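## Task

Retrieve the foam block lying beneath the workbench and place it inside the steel box, and have the steel box resting level on the workbench top with none of it projecting past the bench edge. Neither robot may topple or be left leaning, or the task fails. Everything must stay in place without a robot holding it, and at the end the robots must release their grip and back away.

## Robot and tools

Two robots share the job: stretch (Hello Robot Stretch 3, one arm that reaches out to its right side, a lift on a mast, a two-wheel base) and rby (Rainbow RB-Y1, two arms, a head, a folding torso, a two-wheel base). Neither base can slide sideways. Each robot reports its state in its own base frame: origin on the floor between the drive wheels, x forward, y left, z up. The odometry frame is that base frame as it was at the start. Only the images, lidar_m, wrist_depth_mm and head_depth_mm show where the robots are relative to each other.

TOOLS. execute_actions takes "actions": a list holding one action or none, plus optional "cameras" (names such as stretch_head_camera, stretch_nav_camera, stretch_wrist_camera, rby_head_camera, rby_left_wrist_camera, rby_right_wrist_camera; omitted, null or ["all"] gives every camera; [] gives none). An action is an object keyed by "stretch" and/or "rby"; their motions start together. An empty list only returns state and images. Unknown keys or out-of-range numbers make the whole call be rejected with nothing moving. wait takes "seconds" (0 to 10) and just lets the scene run. zoom_image takes "camera" and "region" [x0, y0, x1, y1] in pixels of that camera's latest full image, top-left origin, at most 504 by 504. finished_scene takes "scene" (the current scene number) and is final. Once a result reports a stop, the rest of that reply's calls are skipped.

BASE COMMANDS (both robots). "base" holds exactly one of {"translate_m": d}, a straight drive of d metres relative to where the base is (positive forward), or {"rotate_rad": d}, a spin in place of d radians (positive is counter-clockwise seen from above). stretch: translate_m -1 to 1, rotate_rad -3.2 to 3.2. rby: translate_m -3 to 3, rotate_rad -3.2 to 3.2; rby also accepts "speeds" {translate_m: 0.05 to 0.4 m/s, rotate_rad: 0.1 to 1.509 rad/s}, and a base move needing over 8.667 s at its top speed is refused. Neither base stops on contact with furniture or robots.

JOINTS. "joints" maps joint names to absolute targets (not offsets). A joint left out of an action may still be pushing toward an earlier target.
stretch (metres or radians): lift_m 0 to 1.1 (arm height); arm_m 0 to 0.52 (reach); wrist_yaw_rad -1.345 to 4.42 (0 along the arm, positive toward the front, 3.0 folded over the base); wrist_pitch_rad -1.57 to 0.451 (negative tips fingers down); wrist_roll_rad -2.911 to 2.911; gripper_m -0.089 to 0.179 (larger is wider; true gap is a bit smaller, zero below 0.007); head_pan_rad -3.953 to 1.73 (-1.57 faces along the arm); head_tilt_rad -1.53 to 0.419 (negative down). Optional "contact_limits" {"arm_m": effort percent 1 to 100} stops the arm when its effort reaches that level. To move stretch's gripper forward, drive the base. It drives fast only with lift_m under 0.30, arm_m under 0.03 and wrist_yaw_rad above 2.54. Fold or unfold the wrist only with lift_m between 0.32 and 0.95, wrist_pitch_rad -0.4 and roll near 0; with yaw below -0.4 keep pitch at -0.5 or lower.
rby (radians, grippers in metres): torso_squat_rad 0 to 1.2 (lowers chest), torso_shift_rad -0.3 to 0.6 (hips forward), torso_pitch_rad -0.2 to 1.4 (bow forward), torso_yaw_rad -1.5 to 1.5 (left positive), with combined limits squat+shift<=1.52, squat-shift+pitch<=1.57, shift+0.5pitch-0.4squat<=0.7, shift+0.3pitch-0.5squat<=0.39. Per arm (left_/right_): shoulder_pitch -2.356 to 2.356 (negative swings forward and up), shoulder_roll left 0 to 3.141 / right -3.141 to 0 (away from the body), shoulder_yaw -2.094 to 2.094, elbow -2.617 to 0.01 (negative bends), forearm_roll -3.141 to 3.141, wrist_pitch -1.57 to 1.919, hand_roll -2.705 to 2.705, gripper_m 0 to 0.1 (pad opening). head_pan_rad -0.523 to 0.523, head_tilt_rad -0.35 to 1.57 (positive down). "min_time_s" (0.1 to 8) sets a minimum duration for rby's arm and head moves.

RESULTS. joint_positions, motor_effort (percent, peak in brackets), base_odometry, base_status and joint_status ("done", "off_target", "contact_stop", "time_out", "torque_fault", "limit_stop_at_<name>", "not_followed", "stopped_with_arm"), on_its_own ("held at" is a target, not a position), stretch's hand_pose, base_tilt, lidar_m (12 sectors of 30 degrees, counter-clockwise from straight ahead, at 0.17 m height) and depth grids (7x7 cells in mm, "-" means no reading), rby's chest, left_hand, right_hand and motor temperatures. After contact_stop a stretch lift or arm goes slack; rby stops the whole joint group. "joint command not followed" with a "cause:" line means a collision check blocked rby's arm; follow its hint.

GRIPPING. Command an opening smaller than the object (stretch: below its width; rby: at least 0.005 less, off_target is then normal). Release by opening at least 0.02 past the contact value. Readings do not confirm a grasp; check the cameras.

AVOID. Never press robots together or rby's arms against each other; once bases touch, stop driving. Don't drive while holding something fixed. Keep stretch's arm from pushing on solid things with the gripper high (above about 0.45 m). If stretch leans, undo the last move in small steps, free the gripper, lower lift_m to about 0.2. Watch rby for heavy loads far forward (tip-over), joint load limits and motor heat (MOTOR HOT from 65 °C, brake stop at 80 °C). Back off a stopped rby torso or arm in its own action, arms first. Avoid dropping, slamming or hard pushes. Loose objects may be nudged occasionally. Finish with the box fully on the bench, item inside, grippers open and robots clear.

Each tool is called after "Request:" by a JSON object that holds its "op" and its "data".

## Session

Request:
{"op": "execute_actions", "data": {"actions": []}}

Scene clock: 0.00 s.
Motor temperatures (°C, as the motors report them): left_arm=[29 33 32 35 38 38 35] | right_arm=[34 32 32 32 39 36 36]
stretch.base_odometry: x=+0.000 y=+0.000 heading=+0.000 (m, m, rad; stretch's odometry frame)
stretch.turned_by_wheels: +0.000 (rad since the last result)
stretch.turned_by_imu: +0.000 (rad since the last result)
stretch.base_tilt: forward=+0.4 right=+1.9 (deg)
stretch.lidar_m: 1.67 1.31 0.94 1.24 1.80 2.02 3.98 3.39 3.31 2.24 1.43 1.38
stretch.head_depth_mm: 1927 1985 2011 2025 2023 2066 2017 / 1919 2093 2146 2128 2146 2187 2080 / 1897 2251 2252 2272 2308 2312 2095 / 1866 2293 2349 2298 2268 2227 2046 / 1851 2005 1981 1976 1923 1921 1880 / 1730 1743 1746 1715 1692 1665 1652 / 1564 1551 1517 1532 1495 1492 1485
stretch.base_status: not commanded
stretch.joint_positions: lift_m=+0.601 arm_m=+0.002 wrist_yaw_rad=+3.135 wrist_pitch_rad=-0.440 wrist_roll_rad=+0.004 gripper_m=+0.037 head_pan_rad=-0.003 head_tilt_rad=-0.014
stretch.joint_status: not commanded
stretch.motor_effort: left_wheel=-1 right_wheel=-1 lift_m=+23 arm_m=+0 wrist_yaw_rad=+0 wrist_pitch_rad=+5 wrist_roll_rad=+1 gripper_m=-1 head_pan_rad=+0 head_tilt_rad=+2 (%)
stretch.hand_pose: x=-0.0197 y=+0.0745 z=+0.6089 quat_wxyz=(+0.157, +0.692, +0.152, +0.688) (m; stretch's base frame)
stretch.wrist_depth_mm: - - - - - - 983 / - - - - - - - / - - - - - - - / - - - - - - - / 872 909 - 958 - - - / 779 785 785 839 849 904 921 / 679 704 714 728 771 788 807
rby.base_odometry: x=+0.000 y=+0.000 heading=+0.000 (m, m, rad; rby's odometry frame)
rby.base_status: not commanded
rby.joint_positions: torso_squat_rad=+0.350 torso_shift_rad=+0.001 torso_pitch_rad=+0.001 torso_yaw_rad=+0.000 left_shoulder_pitch_rad=-0.048 left_shoulder_roll_rad=+0.010 left_shoulder_yaw_rad=+0.025 left_elbow_rad=-0.175 left_forearm_roll_rad=+0.019 left_wrist_pitch_rad=-0.004 left_hand_roll_rad=+0.054 left_gripper_m=+0.100 right_shoulder_pitch_rad=-0.023 right_shoulder_roll_rad=-0.044 right_shoulder_yaw_rad=-0.034 right_elbow_rad=-0.266 right_forearm_roll_rad=+0.009 right_wrist_pitch_rad=+0.020 right_hand_roll_rad=+0.041 right_gripper_m=+0.099 head_pan_rad=+0.000 head_tilt_rad=+0.400
rby.joint_status: not commanded
rby.chest: x=-0.2269 y=+0.0008 z=+1.2476 quat_wxyz=(+1.000, -0.001, +0.000, +0.000) (m; rby's base frame)
rby.left_hand: x=-0.1069 y=+0.2278 z=+0.5716 quat_wxyz=(+0.993, +0.000, -0.112, +0.040) (m; rby's base frame)
rby.right_hand: x=-0.0869 y=-0.2567 z=+0.5768 quat_wxyz=(+0.991, -0.027, -0.132, +0.014) (m; rby's base frame)
pictures: rby_head_camera, rby_left_wrist_camera, rby_right_wrist_camera, stretch_head_camera (sideways: a quarter turn clockwise sets it upright), stretch_nav_camera (sideways: a quarter turn counterclockwise sets it upright), stretch_wrist_camera
Images, in order (width x height): rby_head_camera 896x504, rby_left_wrist_camera 644x364, rby_right_wrist_camera 644x364, stretch_head_camera 896x504, stretch_nav_camera 672x504, stretch_wrist_camera 644x364.

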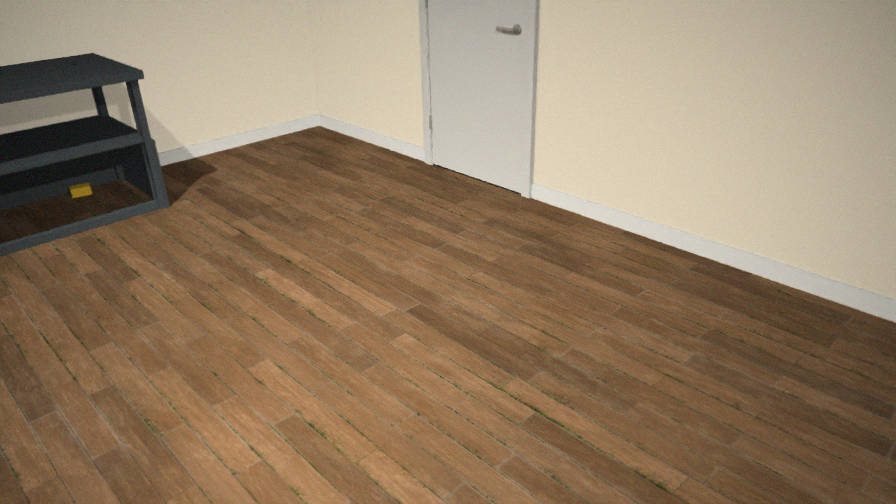

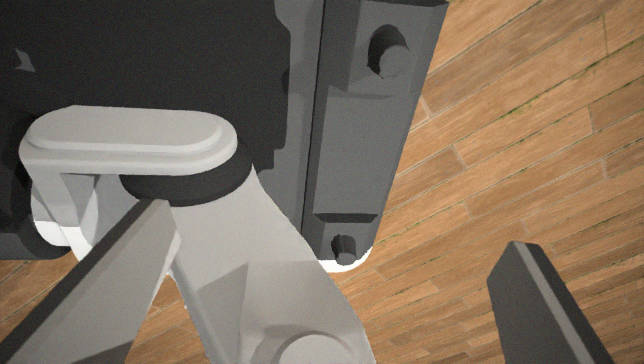

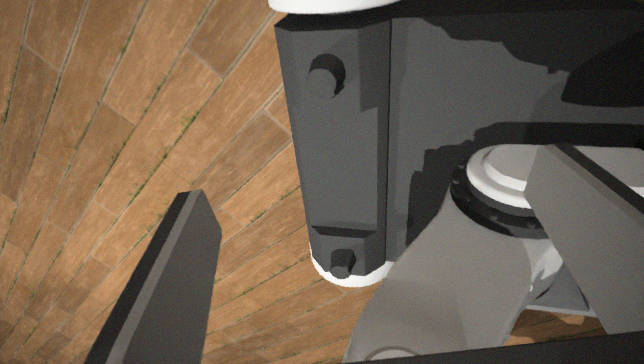

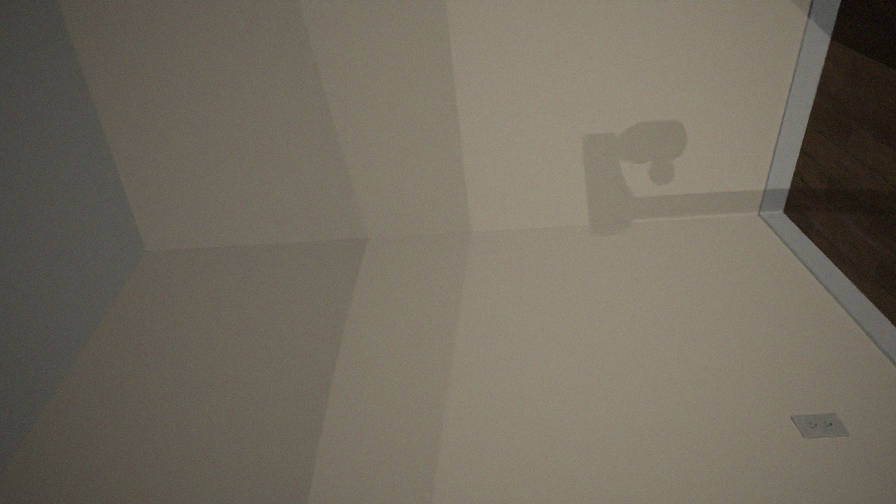

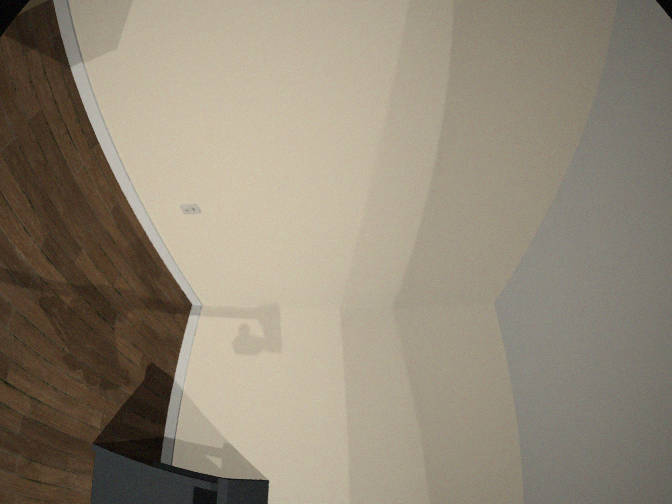

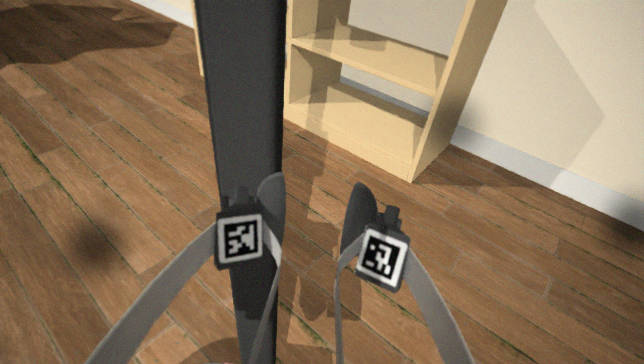

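Request:
{"op": "execute_actions", "data": {"actions": [{"rby":{"base":{"rotate_rad":0.9}},"stretch":{"joints":{"head_pan_rad":-1.2,"head_tilt_rad":-0.5}}}], "cameras": ["rby_head_camera","stretch_nav_camera","stretch_head_camera"]}}

Scene clock: 8.87 s.
Motor temperatures (°C, as the motors report them): left_arm=[29 33 32 35 38 38 35] | right_arm=[34 32 32 32 39 36 36]
stretch.base_odometry: x=+0.000 y=+0.000 heading=+0.000 (m, m, rad; stretch's odometry frame)
stretch.turned_by_wheels: +0.000 (rad since the last result)
stretch.turned_by_imu: +0.001 (rad since the last result)
stretch.base_tilt: forward=+0.4 right=+1.9 (deg)
stretch.lidar_m: 1.67 1.31 0.94 1.25 1.80 2.21 2.27 3.39 3.31 2.24 1.43 1.38
stretch.head_depth_mm: 2776 3039 3405 2681 1944 1549 1273 / 2559 2803 2259 2405 1960 1539 1270 / 2342 2599 2301 2429 1976 1541 1284 / 2197 2380 2092 2179 1971 1561 1282 / 2041 2211 1911 2057 1907 1566 1288 / 1921 2082 1765 1656 1763 1566 1287 / 1815 1955 1791 1518 1605 1576 1303
stretch.base_status: not commanded
stretch.joint_positions: lift_m=+0.601 arm_m=+0.002 wrist_yaw_rad=+3.135 wrist_pitch_rad=-0.440 wrist_roll_rad=+0.004 gripper_m=+0.037 head_pan_rad=-1.193 head_tilt_rad=-0.493
stretch.joint_status: all done
stretch.motor_effort: left_wheel=+0(0) right_wheel=-1(1) lift_m=+23(23) arm_m=+0(1) wrist_yaw_rad=+0(0) wrist_pitch_rad=+5(5) wrist_roll_rad=+0(0) gripper_m=+0(0) head_pan_rad=-2(34) head_tilt_rad=-3(22) (%)
stretch.hand_pose: x=-0.0197 y=+0.0745 z=+0.6089 quat_wxyz=(+0.157, +0.692, +0.152, +0.688) (m; stretch's base frame)
stretch.wrist_depth_mm: - - - - - - 988 / - - - - - - - / - - - - - - - / - - - - - - - / 878 898 - 965 - - - / 769 789 790 845 877 901 922 / 684 708 710 726 756 788 818
rby.base_odometry: x=+0.000 y=+0.000 heading=+0.900 (m, m, rad; rby's odometry frame)
rby.base_status: done
rby.joint_positions: torso_squat_rad=+0.350 torso_shift_rad=+0.001 torso_pitch_rad=+0.001 torso_yaw_rad=+0.000 left_shoulder_pitch_rad=-0.048 left_shoulder_roll_rad=+0.010 left_shoulder_yaw_rad=+0.025 left_elbow_rad=-0.175 left_forearm_roll_rad=+0.019 left_wrist_pitch_rad=-0.004 left_hand_roll_rad=+0.054 left_gripper_m=+0.100 right_shoulder_pitch_rad=-0.023 right_shoulder_roll_rad=-0.044 right_shoulder_yaw_rad=-0.034 right_elbow_rad=-0.266 right_forearm_roll_rad=+0.009 right_wrist_pitch_rad=+0.020 right_hand_roll_rad=+0.041 right_gripper_m=+0.099 head_pan_rad=+0.000 head_tilt_rad=+0.400
rby.joint_status: not commanded
rby.chest: x=-0.2269 y=+0.0008 z=+1.2476 quat_wxyz=(+1.000, -0.001, +0.000, +0.000) (m; rby's base frame)
rby.left_hand: x=-0.1069 y=+0.2278 z=+0.5716 quat_wxyz=(+0.993, +0.000, -0.112, +0.040) (m; rby's base frame)
rby.right_hand: x=-0.0869 y=-0.2567 z=+0.5768 quat_wxyz=(+0.991, -0.027, -0.132, +0.014) (m; rby's base frame)
pictures: rby_head_camera, stretch_head_camera (sideways: a quarter turn clockwise sets it upright), stretch_nav_camera (sideways: a quarter turn counterclockwise sets it upright)
Images, in order (width x height): rby_head_camera 896x504, stretch_head_camera 896x504, stretch_nav_camera 672x504.

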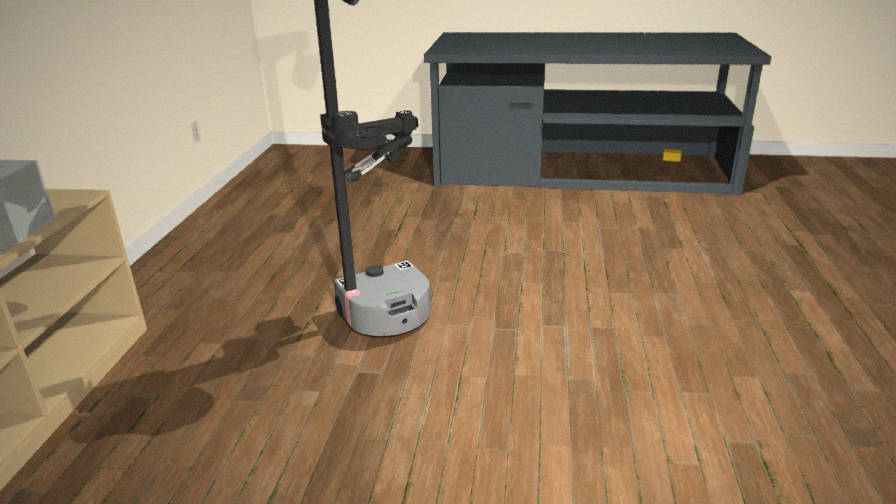

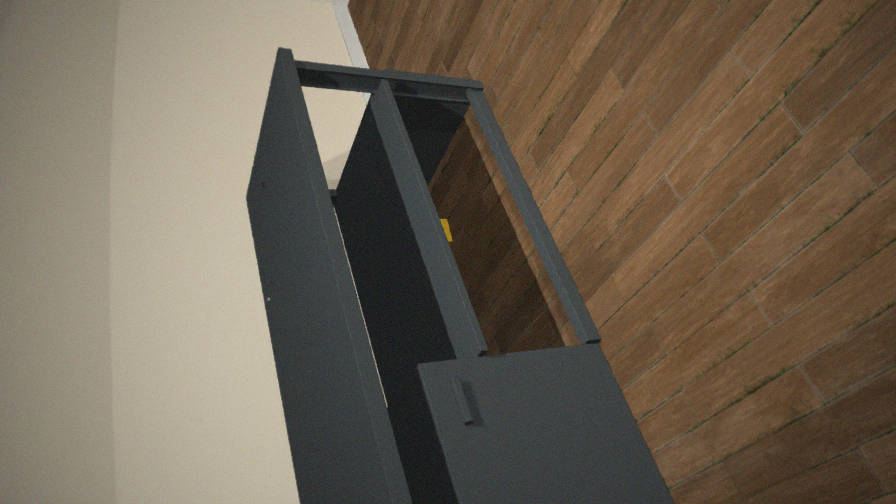

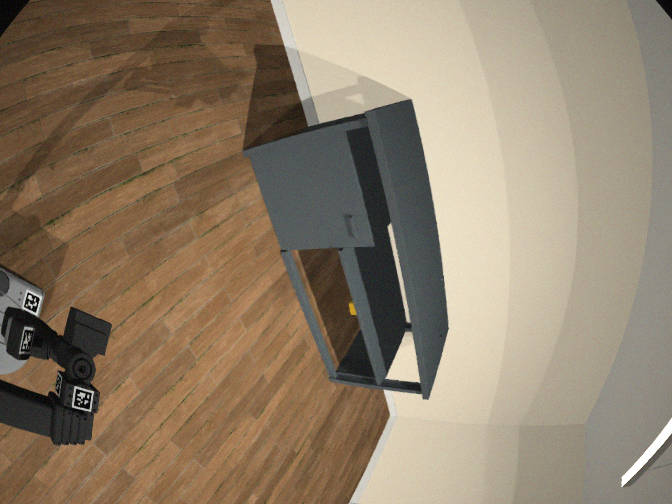

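Request:
{"op": "execute_actions", "data": {"actions": [{"rby":{"base":{"rotate_rad":0.7}},"stretch":{"joints":{"lift_m":0.27},"base":{"rotate_rad":-1.51}}}], "cameras": ["rby_head_camera"]}}

Request:
{"op": "execute_actions", "data": {"actions": [{"stretch":{"base":{"translate_m":1.0}}}], "cameras": []}}

Request:
{"op": "execute_actions", "data": {"actions": [{"stretch":{"base":{"translate_m":0.64}}}], "cameras": []}}

Request:
{"op": "execute_actions", "data": {"actions": [{"stretch":{"base":{"rotate_rad":2.48},"joints":{"head_pan_rad":-1.57,"head_tilt_rad":-0.9}}}], "cameras": ["stretch_nav_camera","stretch_head_camera"]}}

Scene clock: 22.50 s.
Motor temperatures (°C, as the motors report them): left_arm=[29 33 32 35 38 38 35] | right_arm=[34 32 32 32 39 36 36]
stretch.base_odometry: x=+0.000 y=+0.000 heading=-1.510 (m, m, rad; stretch's odometry frame)
stretch.turned_by_wheels: -1.510 (rad since the last result)
stretch.turned_by_imu: -1.515 (rad since the last result)
stretch.base_tilt: forward=+0.4 right=+1.8 (deg)
stretch.lidar_m: 2.24 1.42 1.38 1.58 1.30 0.94 1.25 1.71 2.10 4.09 3.35 3.30
stretch.head_depth_mm: - - - 2670 1943 1545 1269 / 3737 - - 2644 1959 1552 1272 / 3497 3779 - 2703 1970 1563 1280 / 3247 3504 3784 2661 1990 1557 1280 / 3047 3357 3536 2716 1980 1558 1282 / 2917 3123 3395 2723 1969 1559 1294 / 2775 2982 3223 2734 1999 1575 1291
stretch.base_status: done
stretch.joint_positions: lift_m=+0.270 arm_m=+0.002 wrist_yaw_rad=+3.135 wrist_pitch_rad=-0.440 wrist_roll_rad=+0.004 gripper_m=+0.037 head_pan_rad=-1.193 head_tilt_rad=-0.494
stretch.joint_status: all done
stretch.motor_effort: left_wheel=+1(4) right_wheel=-3(6) lift_m=+16(19) arm_m=+1(1) wrist_yaw_rad=-1(0) wrist_pitch_rad=+5(5) wrist_roll_rad=+1(0) gripper_m=-1(0) head_pan_rad=-2(4) head_tilt_rad=-2(3) (%)
stretch.hand_pose: x=-0.0197 y=+0.0745 z=+0.2782 quat_wxyz=(+0.157, +0.692, +0.152, +0.688) (m; stretch's base frame)
stretch.wrist_depth_mm: 999 - - - - - - / 843 912 - - - - - / 672 714 728 785 828 872 929 / 564 577 593 639 658 692 726 / 482 520 - 545 562 579 595 / - - - - 466 489 508 / - - - - 409 428 436
rby.base_odometry: x=+0.000 y=+0.000 heading=+1.599 (m, m, rad; rby's odometry frame)
rby.base_status: done
rby.joint_positions: torso_squat_rad=+0.350 torso_shift_rad=+0.001 torso_pitch_rad=+0.001 torso_yaw_rad=+0.000 left_shoulder_pitch_rad=-0.048 left_shoulder_roll_rad=+0.010 left_shoulder_yaw_rad=+0.025 left_elbow_rad=-0.175 left_forearm_roll_rad=+0.019 left_wrist_pitch_rad=-0.004 left_hand_roll_rad=+0.054 left_gripper_m=+0.100 right_shoulder_pitch_rad=-0.023 right_shoulder_roll_rad=-0.044 right_shoulder_yaw_rad=-0.034 right_elbow_rad=-0.266 right_forearm_roll_rad=+0.009 right_wrist_pitch_rad=+0.020 right_hand_roll_rad=+0.041 right_gripper_m=+0.099 head_pan_rad=+0.000 head_tilt_rad=+0.400
rby.joint_status: not commanded
rby.chest: x=-0.2269 y=+0.0008 z=+1.2476 quat_wxyz=(+1.000, -0.001, +0.000, +0.000) (m; rby's base frame)
rby.left_hand: x=-0.1069 y=+0.2278 z=+0.5716 quat_wxyz=(+0.993, +0.000, -0.112, +0.040) (m; rby's base frame)
rby.right_hand: x=-0.0869 y=-0.2567 z=+0.5768 quat_wxyz=(+0.991, -0.027, -0.132, +0.014) (m; rby's base frame)
pictures: rby_head_camera
Images, in order (width x height): rby_head_camera 896x504.

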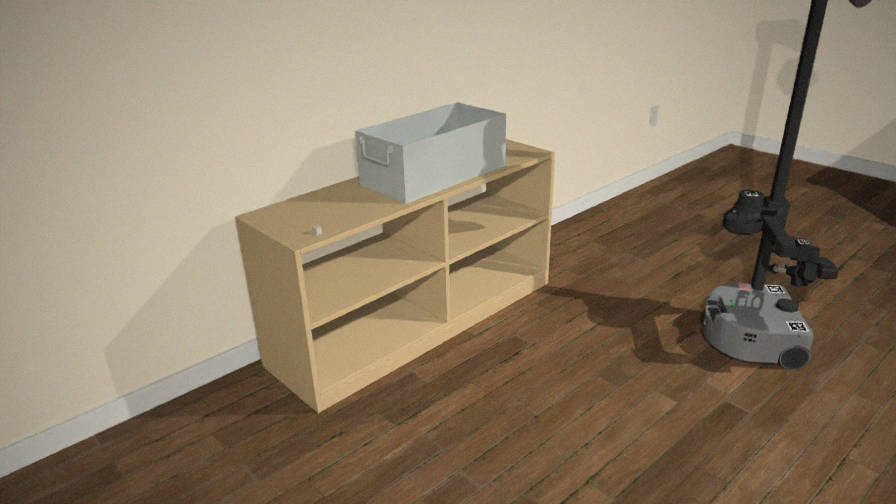

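Scene clock: 27.50 s.
Motor temperatures (°C, as the motors report them): left_arm=[29 33 32 35 38 38 35] | right_arm=[34 32 32 32 39 36 36]
stretch.base_odometry: x=+0.061 y=-0.998 heading=-1.510 (m, m, rad; stretch's odometry frame)
stretch.turned_by_wheels: +0.000 (rad since the last result)
stretch.turned_by_imu: -0.002 (rad since the last result)
stretch.base_tilt: forward=+0.4 right=+1.9 (deg)
stretch.lidar_m: 1.25 1.43 0.78 0.86 2.06 2.05 1.89 2.92 2.60 3.18 2.58 2.57
stretch.head_depth_mm: 3134 3375 3620 2640 1963 1559 1275 / 2888 3206 3428 2677 1959 1557 1272 / 2736 2925 3250 2685 1972 1561 1288 / 2560 2753 2973 2696 1974 1548 1289 / 2396 2560 2815 2694 1970 1562 1293 / 2278 2444 2662 2715 2002 1555 1286 / 2139 2301 2460 2595 1988 1562 1297
stretch.base_status: done
stretch.joint_positions: lift_m=+0.270 arm_m=+0.002 wrist_yaw_rad=+3.135 wrist_pitch_rad=-0.440 wrist_roll_rad=+0.004 gripper_m=+0.037 head_pan_rad=-1.193 head_tilt_rad=-0.494
stretch.joint_status: not commanded
stretch.motor_effort: left_wheel=+1(6) right_wheel=-3(4) lift_m=+16(16) arm_m=+0(1) wrist_yaw_rad=-1(1) wrist_pitch_rad=+5(5) wrist_roll_rad=+0(0) gripper_m=+0(0) head_pan_rad=-3(3) head_tilt_rad=-2(2) (%)
stretch.hand_pose: x=-0.0197 y=+0.0745 z=+0.2782 quat_wxyz=(+0.157, +0.692, +0.152, +0.688) (m; stretch's base frame)
stretch.wrist_depth_mm: - - - - 842 698 866 / 862 887 - - 914 741 - / 675 697 725 782 824 792 935 / 560 577 596 641 661 695 683 / 479 517 - 544 553 575 601 / - - - - 468 485 506 / - - - - 410 428 440
rby.base_odometry: x=+0.000 y=+0.000 heading=+1.599 (m, m, rad; rby's odometry frame)
rby.base_status: not commanded
rby.joint_positions: torso_squat_rad=+0.350 torso_shift_rad=+0.001 torso_pitch_rad=+0.001 torso_yaw_rad=+0.000 left_shoulder_pitch_rad=-0.048 left_shoulder_roll_rad=+0.010 left_shoulder_yaw_rad=+0.025 left_elbow_rad=-0.175 left_forearm_roll_rad=+0.019 left_wrist_pitch_rad=-0.004 left_hand_roll_rad=+0.054 left_gripper_m=+0.100 right_shoulder_pitch_rad=-0.023 right_shoulder_roll_rad=-0.044 right_shoulder_yaw_rad=-0.034 right_elbow_rad=-0.266 right_forearm_roll_rad=+0.009 right_wrist_pitch_rad=+0.020 right_hand_roll_rad=+0.041 right_gripper_m=+0.099 head_pan_rad=+0.000 head_tilt_rad=+0.400
rby.joint_status: not commanded
rby.chest: x=-0.2269 y=+0.0008 z=+1.2476 quat_wxyz=(+1.000, -0.001, +0.000, +0.000) (m; rby's base frame)
rby.left_hand: x=-0.1069 y=+0.2278 z=+0.5716 quat_wxyz=(+0.993, +0.000, -0.112, +0.040) (m; rby's base frame)
rby.right_hand: x=-0.0869 y=-0.2567 z=+0.5768 quat_wxyz=(+0.991, -0.027, -0.132, +0.014) (m; rby's base frame)
pictures: none
No camera images: the call's "cameras" was empty. Leave "cameras" out to get every camera's image.

Scene clock: 31.33 s.
Motor temperatures (°C, as the motors report them): left_arm=[29 33 32 35 38 38 35] | right_arm=[34 32 32 32 39 36 36]
stretch.base_odometry: x=+0.100 y=-1.637 heading=-1.510 (m, m, rad; stretch's odometry frame)
stretch.turned_by_wheels: +0.000 (rad since the last result)
stretch.turned_by_imu: -0.001 (rad since the last result)
stretch.base_tilt: forward=+0.3 right=+1.9 (deg)
stretch.lidar_m: 0.61 0.96 1.02 0.71 0.69 2.53 2.51 3.05 3.48 2.57 2.09 2.10
stretch.head_depth_mm: 2530 2769 3073 2667 1966 1549 1274 / 2361 2586 2857 2670 1939 1550 1279 / 2226 2408 2684 2655 1981 1550 1291 / 2080 2237 2441 2565 1964 1559 1289 / 1946 2075 2268 2445 1971 1563 1281 / 1830 1973 2114 2318 1994 1572 1288 / 1730 1856 1982 2172 2013 1573 1292
stretch.base_status: done
stretch.joint_positions: lift_m=+0.270 arm_m=+0.002 wrist_yaw_rad=+3.135 wrist_pitch_rad=-0.440 wrist_roll_rad=+0.004 gripper_m=+0.037 head_pan_rad=-1.193 head_tilt_rad=-0.494
stretch.joint_status: not commanded
stretch.motor_effort: left_wheel=+1(7) right_wheel=-3(7) lift_m=+16(16) arm_m=+1(0) wrist_yaw_rad=-1(1) wrist_pitch_rad=+5(5) wrist_roll_rad=+0(0) gripper_m=-1(1) head_pan_rad=-2(3) head_tilt_rad=-3(3) (%)
stretch.hand_pose: x=-0.0197 y=+0.0745 z=+0.2782 quat_wxyz=(+0.157, +0.692, +0.152, +0.688) (m; stretch's base frame)
stretch.wrist_depth_mm: - - - 838 - 918 809 / 855 913 - 939 - 979 824 / 672 710 717 763 846 889 848 / 556 580 590 615 651 690 727 / 484 517 - 547 519 579 601 / - - - - 470 456 501 / - - - - 414 426 408
rby.base_odometry: x=+0.000 y=+0.000 heading=+1.599 (m, m, rad; rby's odometry frame)
rby.base_status: not commanded
rby.joint_positions: torso_squat_rad=+0.350 torso_shift_rad=+0.001 torso_pitch_rad=+0.001 torso_yaw_rad=+0.000 left_shoulder_pitch_rad=-0.048 left_shoulder_roll_rad=+0.010 left_shoulder_yaw_rad=+0.025 left_elbow_rad=-0.175 left_forearm_roll_rad=+0.019 left_wrist_pitch_rad=-0.004 left_hand_roll_rad=+0.054 left_gripper_m=+0.100 right_shoulder_pitch_rad=-0.023 right_shoulder_roll_rad=-0.044 right_shoulder_yaw_rad=-0.034 right_elbow_rad=-0.266 right_forearm_roll_rad=+0.009 right_wrist_pitch_rad=+0.020 right_hand_roll_rad=+0.041 right_gripper_m=+0.099 head_pan_rad=+0.000 head_tilt_rad=+0.400
rby.joint_status: not commanded
rby.chest: x=-0.2269 y=+0.0008 z=+1.2476 quat_wxyz=(+1.000, -0.001, +0.000, +0.000) (m; rby's base frame)
rby.left_hand: x=-0.1069 y=+0.2278 z=+0.5716 quat_wxyz=(+0.993, +0.000, -0.112, +0.040) (m; rby's base frame)
rby.right_hand: x=-0.0869 y=-0.2567 z=+0.5768 quat_wxyz=(+0.991, -0.027, -0.132, +0.014) (m; rby's base frame)
pictures: none
No camera images: the call's "cameras" was empty. Leave "cameras" out to get every camera's image.

Scene clock: 34.00 s.
Motor temperatures (°C, as the motors report them): left_arm=[29 33 32 35 38 38 35] | right_arm=[34 32 32 32 39 36 36]
stretch.base_odometry: x=+0.100 y=-1.637 heading=+0.970 (m, m, rad; stretch's odometry frame)
stretch.turned_by_wheels: +2.480 (rad since the last result)
stretch.turned_by_imu: +2.481 (rad since the last result)
stretch.base_tilt: forward=+0.4 right=+1.9 (deg)
stretch.lidar_m: 2.53 2.52 3.31 3.02 2.95 2.15 2.08 0.61 0.79 1.02 0.81 0.69
stretch.head_depth_mm: 967 952 771 643 588 1170 1105 / 958 956 768 644 588 1167 1123 / 958 956 767 645 588 1171 1138 / 947 954 766 641 586 1150 1137 / 937 953 767 642 579 1147 1103 / 935 946 763 639 574 1126 1096 / 927 947 763 640 573 1125 1093
stretch.base_status: done
stretch.joint_positions: lift_m=+0.270 arm_m=+0.002 wrist_yaw_rad=+3.135 wrist_pitch_rad=-0.440 wrist_roll_rad=+0.004 gripper_m=+0.037 head_pan_rad=-1.563 head_tilt_rad=-0.889
stretch.joint_status: all done
stretch.motor_effort: left_wheel=-1(6) right_wheel=+0(8) lift_m=+16(16) arm_m=-1(0) wrist_yaw_rad=+0(1) wrist_pitch_rad=+5(5) wrist_roll_rad=+0(0) gripper_m=-1(0) head_pan_rad=-2(21) head_tilt_rad=-5(23) (%)
stretch.hand_pose: x=-0.0197 y=+0.0744 z=+0.2782 quat_wxyz=(+0.157, +0.692, +0.152, +0.688) (m; stretch's base frame)
stretch.wrist_depth_mm: - - - - - - - / 852 878 - - - - - / 665 714 732 794 813 858 938 / 563 579 593 642 666 681 737 / 483 513 - 548 565 574 593 / - - - - 467 486 505 / - - - - 408 427 437
rby.base_odometry: x=+0.000 y=+0.000 heading=+1.599 (m, m, rad; rby's odometry frame)
rby.base_status: not commanded
rby.joint_positions: torso_squat_rad=+0.350 torso_shift_rad=+0.001 torso_pitch_rad=+0.001 torso_yaw_rad=+0.000 left_shoulder_pitch_rad=-0.048 left_shoulder_roll_rad=+0.010 left_shoulder_yaw_rad=+0.025 left_elbow_rad=-0.175 left_forearm_roll_rad=+0.019 left_wrist_pitch_rad=-0.004 left_hand_roll_rad=+0.054 left_gripper_m=+0.100 right_shoulder_pitch_rad=-0.023 right_shoulder_roll_rad=-0.044 right_shoulder_yaw_rad=-0.034 right_elbow_rad=-0.266 right_forearm_roll_rad=+0.009 right_wrist_pitch_rad=+0.020 right_hand_roll_rad=+0.041 right_gripper_m=+0.099 head_pan_rad=+0.000 head_tilt_rad=+0.400
rby.joint_status: not commanded
rby.chest: x=-0.2269 y=+0.0008 z=+1.2476 quat_wxyz=(+1.000, -0.001, +0.000, +0.000) (m; rby's base frame)
rby.left_hand: x=-0.1069 y=+0.2278 z=+0.5716 quat_wxyz=(+0.993, +0.000, -0.112, +0.040) (m; rby's base frame)
rby.right_hand: x=-0.0869 y=-0.2567 z=+0.5768 quat_wxyz=(+0.991, -0.027, -0.132, +0.014) (m; rby's base frame)
pictures: stretch_head_camera (sideways: a quarter turn clockwise sets it upright), stretch_nav_camera (sideways: a quarter turn counterclockwise sets it upright)
Images, in order (width x height): stretch_head_camera 896x504, stretch_nav_camera 672x504.

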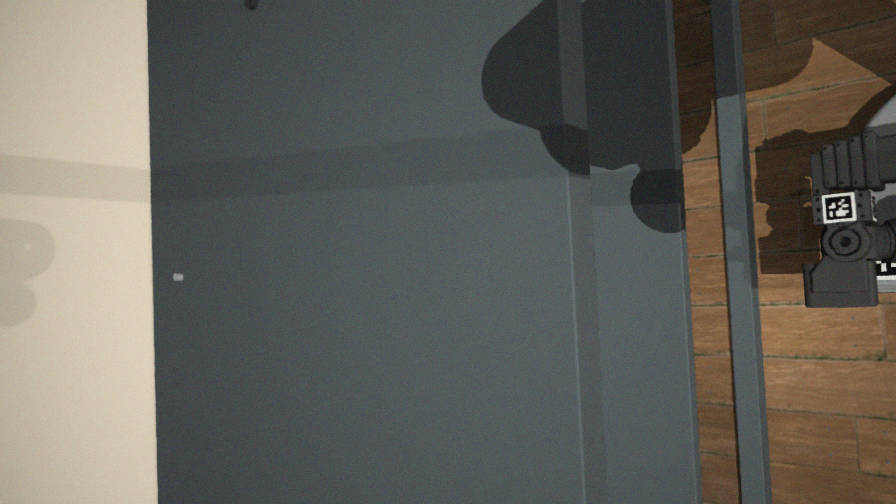

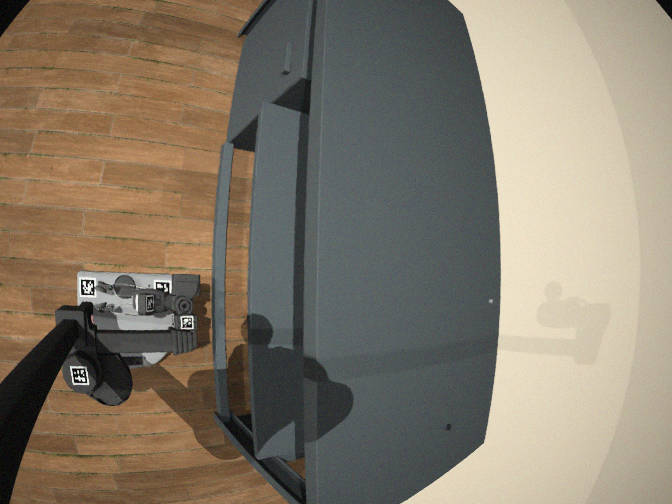

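Request:
{"op": "execute_actions", "data": {"actions": [{"rby":{"base":{"rotate_rad":-0.72}},"stretch":{"joints":{"lift_m":0.33,"wrist_pitch_rad":-0.4}}}], "cameras": []}}

Request:
{"op": "execute_actions", "data": {"actions": [{"rby":{"base":{"translate_m":1.45}},"stretch":{"joints":{"wrist_yaw_rad":0,"gripper_m":0.17}}}], "cameras": []}}

Request:
{"op": "execute_actions", "data": {"actions": [{"rby":{"base":{"rotate_rad":1.57}},"stretch":{"joints":{"lift_m":0.2,"wrist_pitch_rad":-0.2}}}], "cameras": ["rby_head_camera","stretch_wrist_camera"]}}

Scene clock: 46.33 s.
Motor temperatures (°C, as the motors report them): left_arm=[29 33 32 35 38 38 35] | right_arm=[34 32 32 32 39 36 36]
stretch.base_odometry: x=+0.100 y=-1.637 heading=+0.970 (m, m, rad; stretch's odometry frame)
stretch.turned_by_wheels: +0.000 (rad since the last result)
stretch.turned_by_imu: +0.001 (rad since the last result)
stretch.base_tilt: forward=+0.3 right=+1.9 (deg)
stretch.lidar_m: 2.53 2.52 3.29 3.17 2.95 2.15 2.08 0.61 0.79 1.02 0.81 0.69
stretch.head_depth_mm: 963 959 769 646 589 1181 1101 / 957 953 769 642 588 1168 1116 / 950 951 768 646 588 1165 1146 / 950 956 765 642 587 1149 - / 939 954 764 641 577 1143 1101 / 932 942 761 640 573 1131 1104 / 923 948 763 641 575 1130 1096
stretch.base_status: not commanded
stretch.joint_positions: lift_m=+0.330 arm_m=+0.002 wrist_yaw_rad=+3.135 wrist_pitch_rad=-0.421 wrist_roll_rad=+0.004 gripper_m=+0.037 head_pan_rad=-1.563 head_tilt_rad=-0.889
stretch.joint_status: all done
stretch.motor_effort: left_wheel=-1(1) right_wheel=+0(0) lift_m=+30(32) arm_m=+0(1) wrist_yaw_rad=-1(0) wrist_pitch_rad=+7(6) wrist_roll_rad=+0(0) gripper_m=+1(0) head_pan_rad=-3(2) head_tilt_rad=-4(4) (%)
stretch.hand_pose: x=-0.0197 y=+0.0769 z=+0.3417 quat_wxyz=(+0.151, +0.693, +0.145, +0.690) (m; stretch's base frame)
stretch.wrist_depth_mm: - - - - - - - / - - - - - - - / 797 831 852 923 981 - - / 662 684 694 752 779 814 873 / 555 568 - 618 652 678 716 / 486 528 - 552 541 576 596 / - - - - 483 500 508
rby.base_odometry: x=+0.000 y=+0.000 heading=+0.880 (m, m, rad; rby's odometry frame)
rby.base_status: done
rby.joint_positions: torso_squat_rad=+0.350 torso_shift_rad=+0.001 torso_pitch_rad=+0.001 torso_yaw_rad=+0.000 left_shoulder_pitch_rad=-0.048 left_shoulder_roll_rad=+0.010 left_shoulder_yaw_rad=+0.025 left_elbow_rad=-0.175 left_forearm_roll_rad=+0.019 left_wrist_pitch_rad=-0.004 left_hand_roll_rad=+0.054 left_gripper_m=+0.100 right_shoulder_pitch_rad=-0.023 right_shoulder_roll_rad=-0.044 right_shoulder_yaw_rad=-0.034 right_elbow_rad=-0.266 right_forearm_roll_rad=+0.009 right_wrist_pitch_rad=+0.020 right_hand_roll_rad=+0.041 right_gripper_m=+0.099 head_pan_rad=+0.000 head_tilt_rad=+0.400
rby.joint_status: not commanded
rby.chest: x=-0.2269 y=+0.0008 z=+1.2476 quat_wxyz=(+1.000, -0.001, +0.000, +0.000) (m; rby's base frame)
rby.left_hand: x=-0.1069 y=+0.2278 z=+0.5716 quat_wxyz=(+0.993, +0.000, -0.112, +0.040) (m; rby's base frame)
rby.right_hand: x=-0.0869 y=-0.2567 z=+0.5768 quat_wxyz=(+0.991, -0.027, -0.132, +0.014) (m; rby's base frame)
pictures: none
No camera images: the call's "cameras" was empty. Leave "cameras" out to get every camera's image.

Scene clock: 51.30 s.
Motor temperatures (°C, as the motors report them): left_arm=[29 33 32 35 38 38 35] | right_arm=[34 32 32 32 39 36 36]
stretch.base_odometry: x=+0.100 y=-1.637 heading=+0.970 (m, m, rad; stretch's odometry frame)
stretch.turned_by_wheels: +0.000 (rad since the last result)
stretch.turned_by_imu: +0.001 (rad since the last result)
stretch.base_tilt: forward=+0.4 right=+1.8 (deg)
stretch.lidar_m: 2.53 2.52 1.81 2.26 2.95 2.15 2.09 0.61 0.79 1.02 0.81 0.69
stretch.head_depth_mm: 964 961 773 644 589 1176 1108 / 959 954 767 643 589 1172 1118 / 955 954 767 642 587 1162 1148 / 941 951 770 641 586 879 - / 940 955 763 640 578 1147 1096 / 933 950 768 640 575 1126 1098 / 920 944 763 639 573 1128 1100
stretch.base_status: not commanded
stretch.joint_positions: lift_m=+0.330 arm_m=+0.002 wrist_yaw_rad=+0.003 wrist_pitch_rad=-0.421 wrist_roll_rad=+0.004 gripper_m=+0.170 head_pan_rad=-1.563 head_tilt_rad=-0.889
stretch.joint_status: all done
stretch.motor_effort: left_wheel=-2(1) right_wheel=+0(0) lift_m=+30(30) arm_m=-1(0) wrist_yaw_rad=-4(4) wrist_pitch_rad=+7(7) wrist_roll_rad=+0(0) gripper_m=+0(95) head_pan_rad=-2(2) head_tilt_rad=-4(4) (%)
stretch.hand_pose: x=-0.0208 y=-0.3712 z=+0.3417 quat_wxyz=(+0.691, +0.149, -0.692, -0.147) (m; stretch's base frame)
stretch.wrist_depth_mm: 103 106 117 130 148 172 205 / 99 97 95 95 96 105 116 / 714 769 106 103 100 98 95 / 650 700 710 763 768 769 106 / 568 581 603 625 660 689 637 / 476 498 518 533 542 547 573 / 424 438 454 468 482 492 523
rby.base_odometry: x=+0.925 y=+1.117 heading=+0.879 (m, m, rad; rby's odometry frame)
rby.base_status: done
rby.joint_positions: torso_squat_rad=+0.350 torso_shift_rad=+0.001 torso_pitch_rad=+0.001 torso_yaw_rad=+0.000 left_shoulder_pitch_rad=-0.048 left_shoulder_roll_rad=+0.010 left_shoulder_yaw_rad=+0.025 left_elbow_rad=-0.175 left_forearm_roll_rad=+0.019 left_wrist_pitch_rad=-0.004 left_hand_roll_rad=+0.054 left_gripper_m=+0.100 right_shoulder_pitch_rad=-0.023 right_shoulder_roll_rad=-0.044 right_shoulder_yaw_rad=-0.034 right_elbow_rad=-0.266 right_forearm_roll_rad=+0.009 right_wrist_pitch_rad=+0.020 right_hand_roll_rad=+0.041 right_gripper_m=+0.099 head_pan_rad=+0.000 head_tilt_rad=+0.400
rby.joint_status: not commanded
rby.chest: x=-0.2269 y=+0.0008 z=+1.2476 quat_wxyz=(+1.000, -0.001, +0.001, +0.000) (m; rby's base frame)
rby.left_hand: x=-0.1068 y=+0.2278 z=+0.5716 quat_wxyz=(+0.993, +0.000, -0.112, +0.040) (m; rby's base frame)
rby.right_hand: x=-0.0869 y=-0.2567 z=+0.5768 quat_wxyz=(+0.991, -0.027, -0.132, +0.014) (m; rby's base frame)
pictures: none
No camera images: the call's "cameras" was empty. Leave "cameras" out to get every camera's image.

Scene clock: 55.17 s.
Motor temperatures (°C, as the motors report them): left_arm=[29 33 32 35 38 38 35] | right_arm=[34 32 32 32 39 36 36]
stretch.base_odometry: x=+0.100 y=-1.637 heading=+0.970 (m, m, rad; stretch's odometry frame)
stretch.turned_by_wheels: +0.000 (rad since the last result)
stretch.turned_by_imu: +0.001 (rad since the last result)
stretch.base_tilt: forward=+0.4 right=+1.9 (deg)
stretch.lidar_m: 2.53 2.52 1.64 1.63 2.95 2.16 2.08 0.61 0.79 1.02 0.81 0.69
stretch.head_depth_mm: 958 959 772 644 590 1179 1097 / 962 955 771 645 589 1172 1114 / 950 957 767 643 589 1168 1136 / 943 954 766 645 586 1148 1120 / 931 953 765 640 578 1156 1107 / 929 950 767 639 575 1126 1102 / 927 948 765 637 572 1126 1095
stretch.base_status: not commanded
stretch.joint_positions: lift_m=+0.200 arm_m=+0.002 wrist_yaw_rad=+0.003 wrist_pitch_rad=-0.223 wrist_roll_rad=+0.004 gripper_m=+0.170 head_pan_rad=-1.563 head_tilt_rad=-0.889
stretch.joint_status: all done
stretch.motor_effort: left_wheel=-1(1) right_wheel=+1(1) lift_m=+16(24) arm_m=+0(1) wrist_yaw_rad=-4(4) wrist_pitch_rad=+7(7) wrist_roll_rad=+0(0) gripper_m=+0(1) head_pan_rad=-2(3) head_tilt_rad=-5(4) (%)
stretch.hand_pose: x=-0.0208 y=-0.3918 z=+0.2590 quat_wxyz=(+0.702, +0.080, -0.704, -0.078) (m; stretch's base frame)
stretch.wrist_depth_mm: 687 742 724 716 697 689 635 / 707 797 769 751 742 731 669 / 713 828 821 819 807 784 659 / 650 703 721 768 751 819 645 / 527 540 562 592 627 700 636 / 411 440 458 476 502 498 548 / 359 376 387 402 416 434 461
rby.base_odometry: x=+0.925 y=+1.117 heading=+2.449 (m, m, rad; rby's odometry frame)
rby.base_status: done
rby.joint_positions: torso_squat_rad=+0.350 torso_shift_rad=+0.001 torso_pitch_rad=+0.001 torso_yaw_rad=+0.000 left_shoulder_pitch_rad=-0.048 left_shoulder_roll_rad=+0.010 left_shoulder_yaw_rad=+0.025 left_elbow_rad=-0.175 left_forearm_roll_rad=+0.019 left_wrist_pitch_rad=-0.004 left_hand_roll_rad=+0.054 left_gripper_m=+0.100 right_shoulder_pitch_rad=-0.023 right_shoulder_roll_rad=-0.044 right_shoulder_yaw_rad=-0.034 right_elbow_rad=-0.266 right_forearm_roll_rad=+0.009 right_wrist_pitch_rad=+0.020 right_hand_roll_rad=+0.041 right_gripper_m=+0.099 head_pan_rad=+0.000 head_tilt_rad=+0.400
rby.joint_status: not commanded
rby.chest: x=-0.2269 y=+0.0008 z=+1.2476 quat_wxyz=(+1.000, -0.001, +0.001, +0.000) (m; rby's base frame)
rby.left_hand: x=-0.1069 y=+0.2278 z=+0.5716 quat_wxyz=(+0.993, +0.000, -0.112, +0.040) (m; rby's base frame)
rby.right_hand: x=-0.0869 y=-0.2567 z=+0.5768 quat_wxyz=(+0.991, -0.027, -0.132, +0.014) (m; rby's base frame)
pictures: rby_head_camera, stretch_wrist_camera
Images, in order (width x height): rby_head_camera 896x504, stretch_wrist_camera 644x364.

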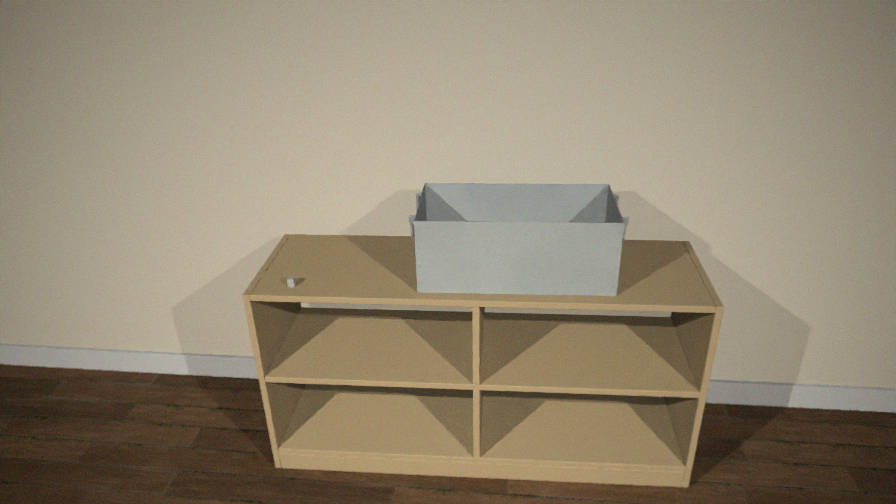

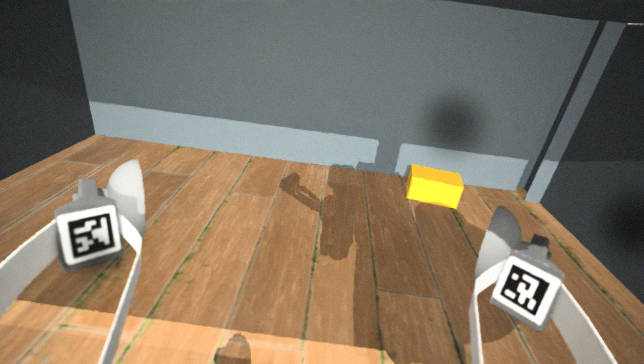

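Request:
{"op": "execute_actions", "data": {"actions": [{"rby":{"base":{"rotate_rad":-0.3}},"stretch":{"base":{"translate_m":-0.22},"joints":{"lift_m":0.12,"arm_m":0.3,"wrist_pitch_rad":-0.3}}}], "cameras": ["stretch_wrist_camera"]}}

Request:
{"op": "execute_actions", "data": {"actions": [{"rby":{"base":{"translate_m":0.72}}}], "cameras": []}}

Request:
{"op": "execute_actions", "data": {"actions": [{"rby":{"base":{"rotate_rad":0.28},"joints":{"head_tilt_rad":0.75,"left_shoulder_pitch_rad":-0.9,"left_shoulder_roll_rad":0.3,"left_elbow_rad":-1.2,"left_wrist_pitch_rad":1.9,"left_hand_roll_rad":1.57,"right_shoulder_pitch_rad":-0.9,"right_shoulder_roll_rad":-0.3,"right_elbow_rad":-1.2,"right_wrist_pitch_rad":1.9,"right_hand_roll_rad":1.57}}}], "cameras": ["rby_head_camera"]}}

Scene clock: 69.57 s.
Motor temperatures (°C, as the motors report them): left_arm=[29 33 32 35 38 38 35] | right_arm=[34 32 32 32 39 36 36]
stretch.base_odometry: x=-0.024 y=-1.818 heading=+0.970 (m, m, rad; stretch's odometry frame)
stretch.turned_by_wheels: +0.000 (rad since the last result)
stretch.turned_by_imu: +0.003 (rad since the last result)
stretch.base_tilt: forward=+0.4 right=+1.8 (deg)
stretch.lidar_m: 1.45 2.70 1.80 1.98 2.64 1.92 1.87 0.46 0.44 1.02 1.06 0.88
stretch.head_depth_mm: 962 1066 771 644 589 1178 1105 / 955 953 769 644 588 1149 1111 / 950 954 768 643 587 1147 1130 / 948 949 765 641 581 1153 1118 / 934 950 769 640 574 1153 1101 / 924 949 765 640 572 1127 1091 / 930 951 764 640 571 1123 1095
stretch.base_status: done
stretch.joint_positions: lift_m=+0.120 arm_m=+0.300 wrist_yaw_rad=+0.002 wrist_pitch_rad=-0.315 wrist_roll_rad=+0.004 gripper_m=+0.170 head_pan_rad=-1.563 head_tilt_rad=-0.889
stretch.joint_status: all done
stretch.motor_effort: left_wheel=-1(5) right_wheel=+0(1) lift_m=+16(16) arm_m=+3(5) wrist_yaw_rad=-3(4) wrist_pitch_rad=+5(6) wrist_roll_rad=+0(0) gripper_m=+0(1) head_pan_rad=-3(2) head_tilt_rad=-4(4) (%)
stretch.hand_pose: x=-0.0211 y=-0.6808 z=+0.1569 quat_wxyz=(+0.697, +0.111, -0.699, -0.111) (m; stretch's base frame)
stretch.wrist_depth_mm: 461 453 438 433 425 419 380 / 501 492 480 472 465 453 394 / 523 518 529 508 507 493 398 / 417 447 462 429 498 508 381 / - 358 372 392 411 454 373 / 287 302 312 325 338 336 350 / 254 262 271 278 288 298 315
rby.base_odometry: x=+0.924 y=+1.117 heading=+2.149 (m, m, rad; rby's odometry frame)
rby.base_status: done
rby.joint_positions: torso_squat_rad=+0.350 torso_shift_rad=+0.001 torso_pitch_rad=+0.001 torso_yaw_rad=+0.000 left_shoulder_pitch_rad=-0.048 left_shoulder_roll_rad=+0.010 left_shoulder_yaw_rad=+0.025 left_elbow_rad=-0.175 left_forearm_roll_rad=+0.019 left_wrist_pitch_rad=-0.004 left_hand_roll_rad=+0.054 left_gripper_m=+0.100 right_shoulder_pitch_rad=-0.023 right_shoulder_roll_rad=-0.044 right_shoulder_yaw_rad=-0.034 right_elbow_rad=-0.266 right_forearm_roll_rad=+0.009 right_wrist_pitch_rad=+0.020 right_hand_roll_rad=+0.041 right_gripper_m=+0.099 head_pan_rad=+0.000 head_tilt_rad=+0.400
rby.joint_status: not commanded
rby.chest: x=-0.2269 y=+0.0008 z=+1.2476 quat_wxyz=(+1.000, -0.001, +0.001, +0.000) (m; rby's base frame)
rby.left_hand: x=-0.1069 y=+0.2278 z=+0.5716 quat_wxyz=(+0.993, +0.000, -0.112, +0.040) (m; rby's base frame)
rby.right_hand: x=-0.0869 y=-0.2567 z=+0.5768 quat_wxyz=(+0.991, -0.027, -0.132, +0.014) (m; rby's base frame)
pictures: stretch_wrist_camera
Images, in order (width x height): stretch_wrist_camera 644x364.

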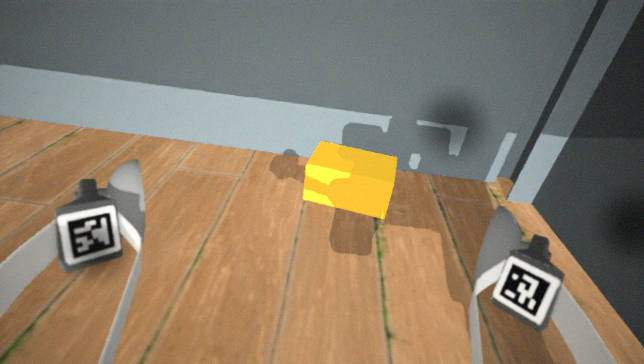

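Scene clock: 72.90 s.
Motor temperatures (°C, as the motors report them): left_arm=[29 33 32 35 38 38 35] | right_arm=[34 32 32 32 39 36 36]
stretch.base_odometry: x=-0.024 y=-1.818 heading=+0.970 (m, m, rad; stretch's odometry frame)
stretch.turned_by_wheels: +0.000 (rad since the last result)
stretch.turned_by_imu: +0.001 (rad since the last result)
stretch.base_tilt: forward=+0.4 right=+1.9 (deg)
stretch.lidar_m: 1.45 2.16 2.04 4.77 2.64 1.93 1.87 0.46 0.44 1.02 1.06 0.88
stretch.head_depth_mm: 958 1067 771 645 590 1181 1106 / 948 954 769 643 588 1150 1112 / 948 951 766 641 587 1151 1133 / 944 953 766 640 582 1152 1120 / 937 953 765 639 574 1147 1102 / 931 951 764 641 573 1125 1100 / 924 943 762 641 572 1130 1097
stretch.base_status: not commanded
stretch.joint_positions: lift_m=+0.120 arm_m=+0.300 wrist_yaw_rad=+0.002 wrist_pitch_rad=-0.315 wrist_roll_rad=+0.004 gripper_m=+0.170 head_pan_rad=-1.563 head_tilt_rad=-0.889
stretch.joint_status: not commanded
stretch.motor_effort: left_wheel=-1(2) right_wheel=+1(0) lift_m=+16(15) arm_m=+4(3) wrist_yaw_rad=-2(2) wrist_pitch_rad=+5(5) wrist_roll_rad=+0(0) gripper_m=+0(0) head_pan_rad=-3(3) head_tilt_rad=-5(4) (%)
stretch.hand_pose: x=-0.0211 y=-0.6808 z=+0.1569 quat_wxyz=(+0.697, +0.111, -0.699, -0.111) (m; stretch's base frame)
stretch.wrist_depth_mm: 459 456 443 437 428 418 384 / 502 492 479 473 460 451 393 / 523 523 525 509 510 499 396 / 419 442 457 429 499 509 383 / - 360 373 391 410 449 373 / 286 302 314 324 340 338 347 / 254 262 269 278 291 296 312
rby.base_odometry: x=+0.530 y=+1.719 heading=+2.150 (m, m, rad; rby's odometry frame)
rby.base_status: done
rby.joint_positions: torso_squat_rad=+0.350 torso_shift_rad=+0.001 torso_pitch_rad=+0.001 torso_yaw_rad=+0.000 left_shoulder_pitch_rad=-0.048 left_shoulder_roll_rad=+0.010 left_shoulder_yaw_rad=+0.025 left_elbow_rad=-0.175 left_forearm_roll_rad=+0.019 left_wrist_pitch_rad=-0.004 left_hand_roll_rad=+0.054 left_gripper_m=+0.100 right_shoulder_pitch_rad=-0.023 right_shoulder_roll_rad=-0.044 right_shoulder_yaw_rad=-0.034 right_elbow_rad=-0.266 right_forearm_roll_rad=+0.009 right_wrist_pitch_rad=+0.020 right_hand_roll_rad=+0.041 right_gripper_m=+0.099 head_pan_rad=+0.000 head_tilt_rad=+0.400
rby.joint_status: not commanded
rby.chest: x=-0.2269 y=+0.0008 z=+1.2476 quat_wxyz=(+1.000, -0.001, +0.001, +0.000) (m; rby's base frame)
rby.left_hand: x=-0.1068 y=+0.2278 z=+0.5716 quat_wxyz=(+0.993, +0.000, -0.112, +0.040) (m; rby's base frame)
rby.right_hand: x=-0.0869 y=-0.2567 z=+0.5768 quat_wxyz=(+0.991, -0.027, -0.132, +0.014) (m; rby's base frame)
pictures: none
No camera images: the call's "cameras" was empty. Leave "cameras" out to get every camera's image.

Scene clock: 74.80 s.
Motor temperatures (°C, as the motors report them): left_arm=[29 33 32 35 38 38 35] | right_arm=[34 32 32 32 39 36 36]
stretch.base_odometry: x=-0.024 y=-1.818 heading=+0.970 (m, m, rad; stretch's odometry frame)
stretch.turned_by_wheels: +0.000 (rad since the last result)
stretch.turned_by_imu: +0.000 (rad since the last result)
stretch.base_tilt: forward=+0.4 right=+2.0 (deg)
stretch.lidar_m: 1.46 2.06 1.94 4.75 2.65 1.93 1.87 0.46 0.44 1.02 1.06 0.88
stretch.head_depth_mm: 959 1074 768 643 589 1180 1107 / 953 956 767 644 587 1155 1111 / 950 960 767 643 586 1151 1122 / 944 953 766 642 583 1149 1110 / 934 954 766 642 575 1154 1101 / 926 950 766 640 574 1131 1101 / 925 947 761 641 573 1126 1094
stretch.base_status: not commanded
stretch.joint_positions: lift_m=+0.120 arm_m=+0.300 wrist_yaw_rad=+0.002 wrist_pitch_rad=-0.315 wrist_roll_rad=+0.004 gripper_m=+0.170 head_pan_rad=-1.563 head_tilt_rad=-0.889
stretch.joint_status: not commanded
stretch.motor_effort: left_wheel=-1(1) right_wheel=+1(1) lift_m=+16(16) arm_m=+3(4) wrist_yaw_rad=-2(2) wrist_pitch_rad=+5(5) wrist_roll_rad=+0(0) gripper_m=+0(1) head_pan_rad=-3(3) head_tilt_rad=-4(5) (%)
stretch.hand_pose: x=-0.0211 y=-0.6808 z=+0.1569 quat_wxyz=(+0.697, +0.111, -0.699, -0.111) (m; stretch's base frame)
stretch.wrist_depth_mm: 461 451 443 430 429 423 380 / 501 492 484 475 460 456 395 / 519 526 526 508 505 497 394 / 417 444 458 426 494 511 388 / - 358 374 390 407 450 372 / 286 301 311 326 338 337 348 / 254 261 269 280 290 297 313
rby.base_odometry: x=+0.531 y=+1.719 heading=+2.430 (m, m, rad; rby's odometry frame)
rby.base_status: done
rby.joint_positions: torso_squat_rad=+0.350 torso_shift_rad=+0.001 torso_pitch_rad=+0.001 torso_yaw_rad=+0.000 left_shoulder_pitch_rad=-0.900 left_shoulder_roll_rad=+0.300 left_shoulder_yaw_rad=+0.025 left_elbow_rad=-1.200 left_forearm_roll_rad=+0.019 left_wrist_pitch_rad=+1.900 left_hand_roll_rad=+1.570 left_gripper_m=+0.100 right_shoulder_pitch_rad=-0.900 right_shoulder_roll_rad=-0.300 right_shoulder_yaw_rad=-0.034 right_elbow_rad=-1.200 right_forearm_roll_rad=+0.009 right_wrist_pitch_rad=+1.900 right_hand_roll_rad=+1.570 right_gripper_m=+0.099 head_pan_rad=+0.000 head_tilt_rad=+0.750
rby.joint_status: all done
rby.chest: x=-0.2270 y=+0.0008 z=+1.2476 quat_wxyz=(+1.000, -0.001, +0.000, +0.000) (m; rby's base frame)
rby.left_hand: x=+0.2905 y=+0.2848 z=+1.0631 quat_wxyz=(+0.719, +0.030, -0.165, +0.675) (m; rby's base frame)
rby.right_hand: x=+0.2904 y=-0.2911 z=+1.0659 quat_wxyz=(+0.681, -0.174, +0.036, +0.710) (m; rby's base frame)
pictures: rby_head_camera
Images, in order (width x height): rby_head_camera 896x504.

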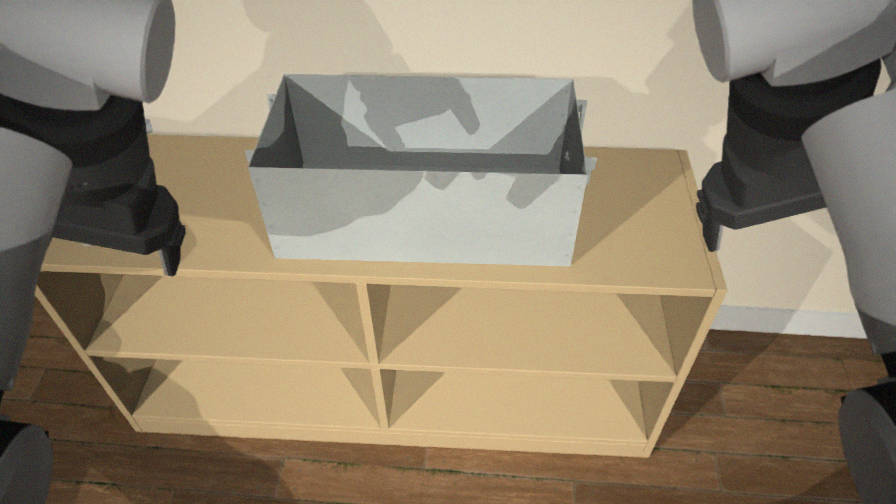

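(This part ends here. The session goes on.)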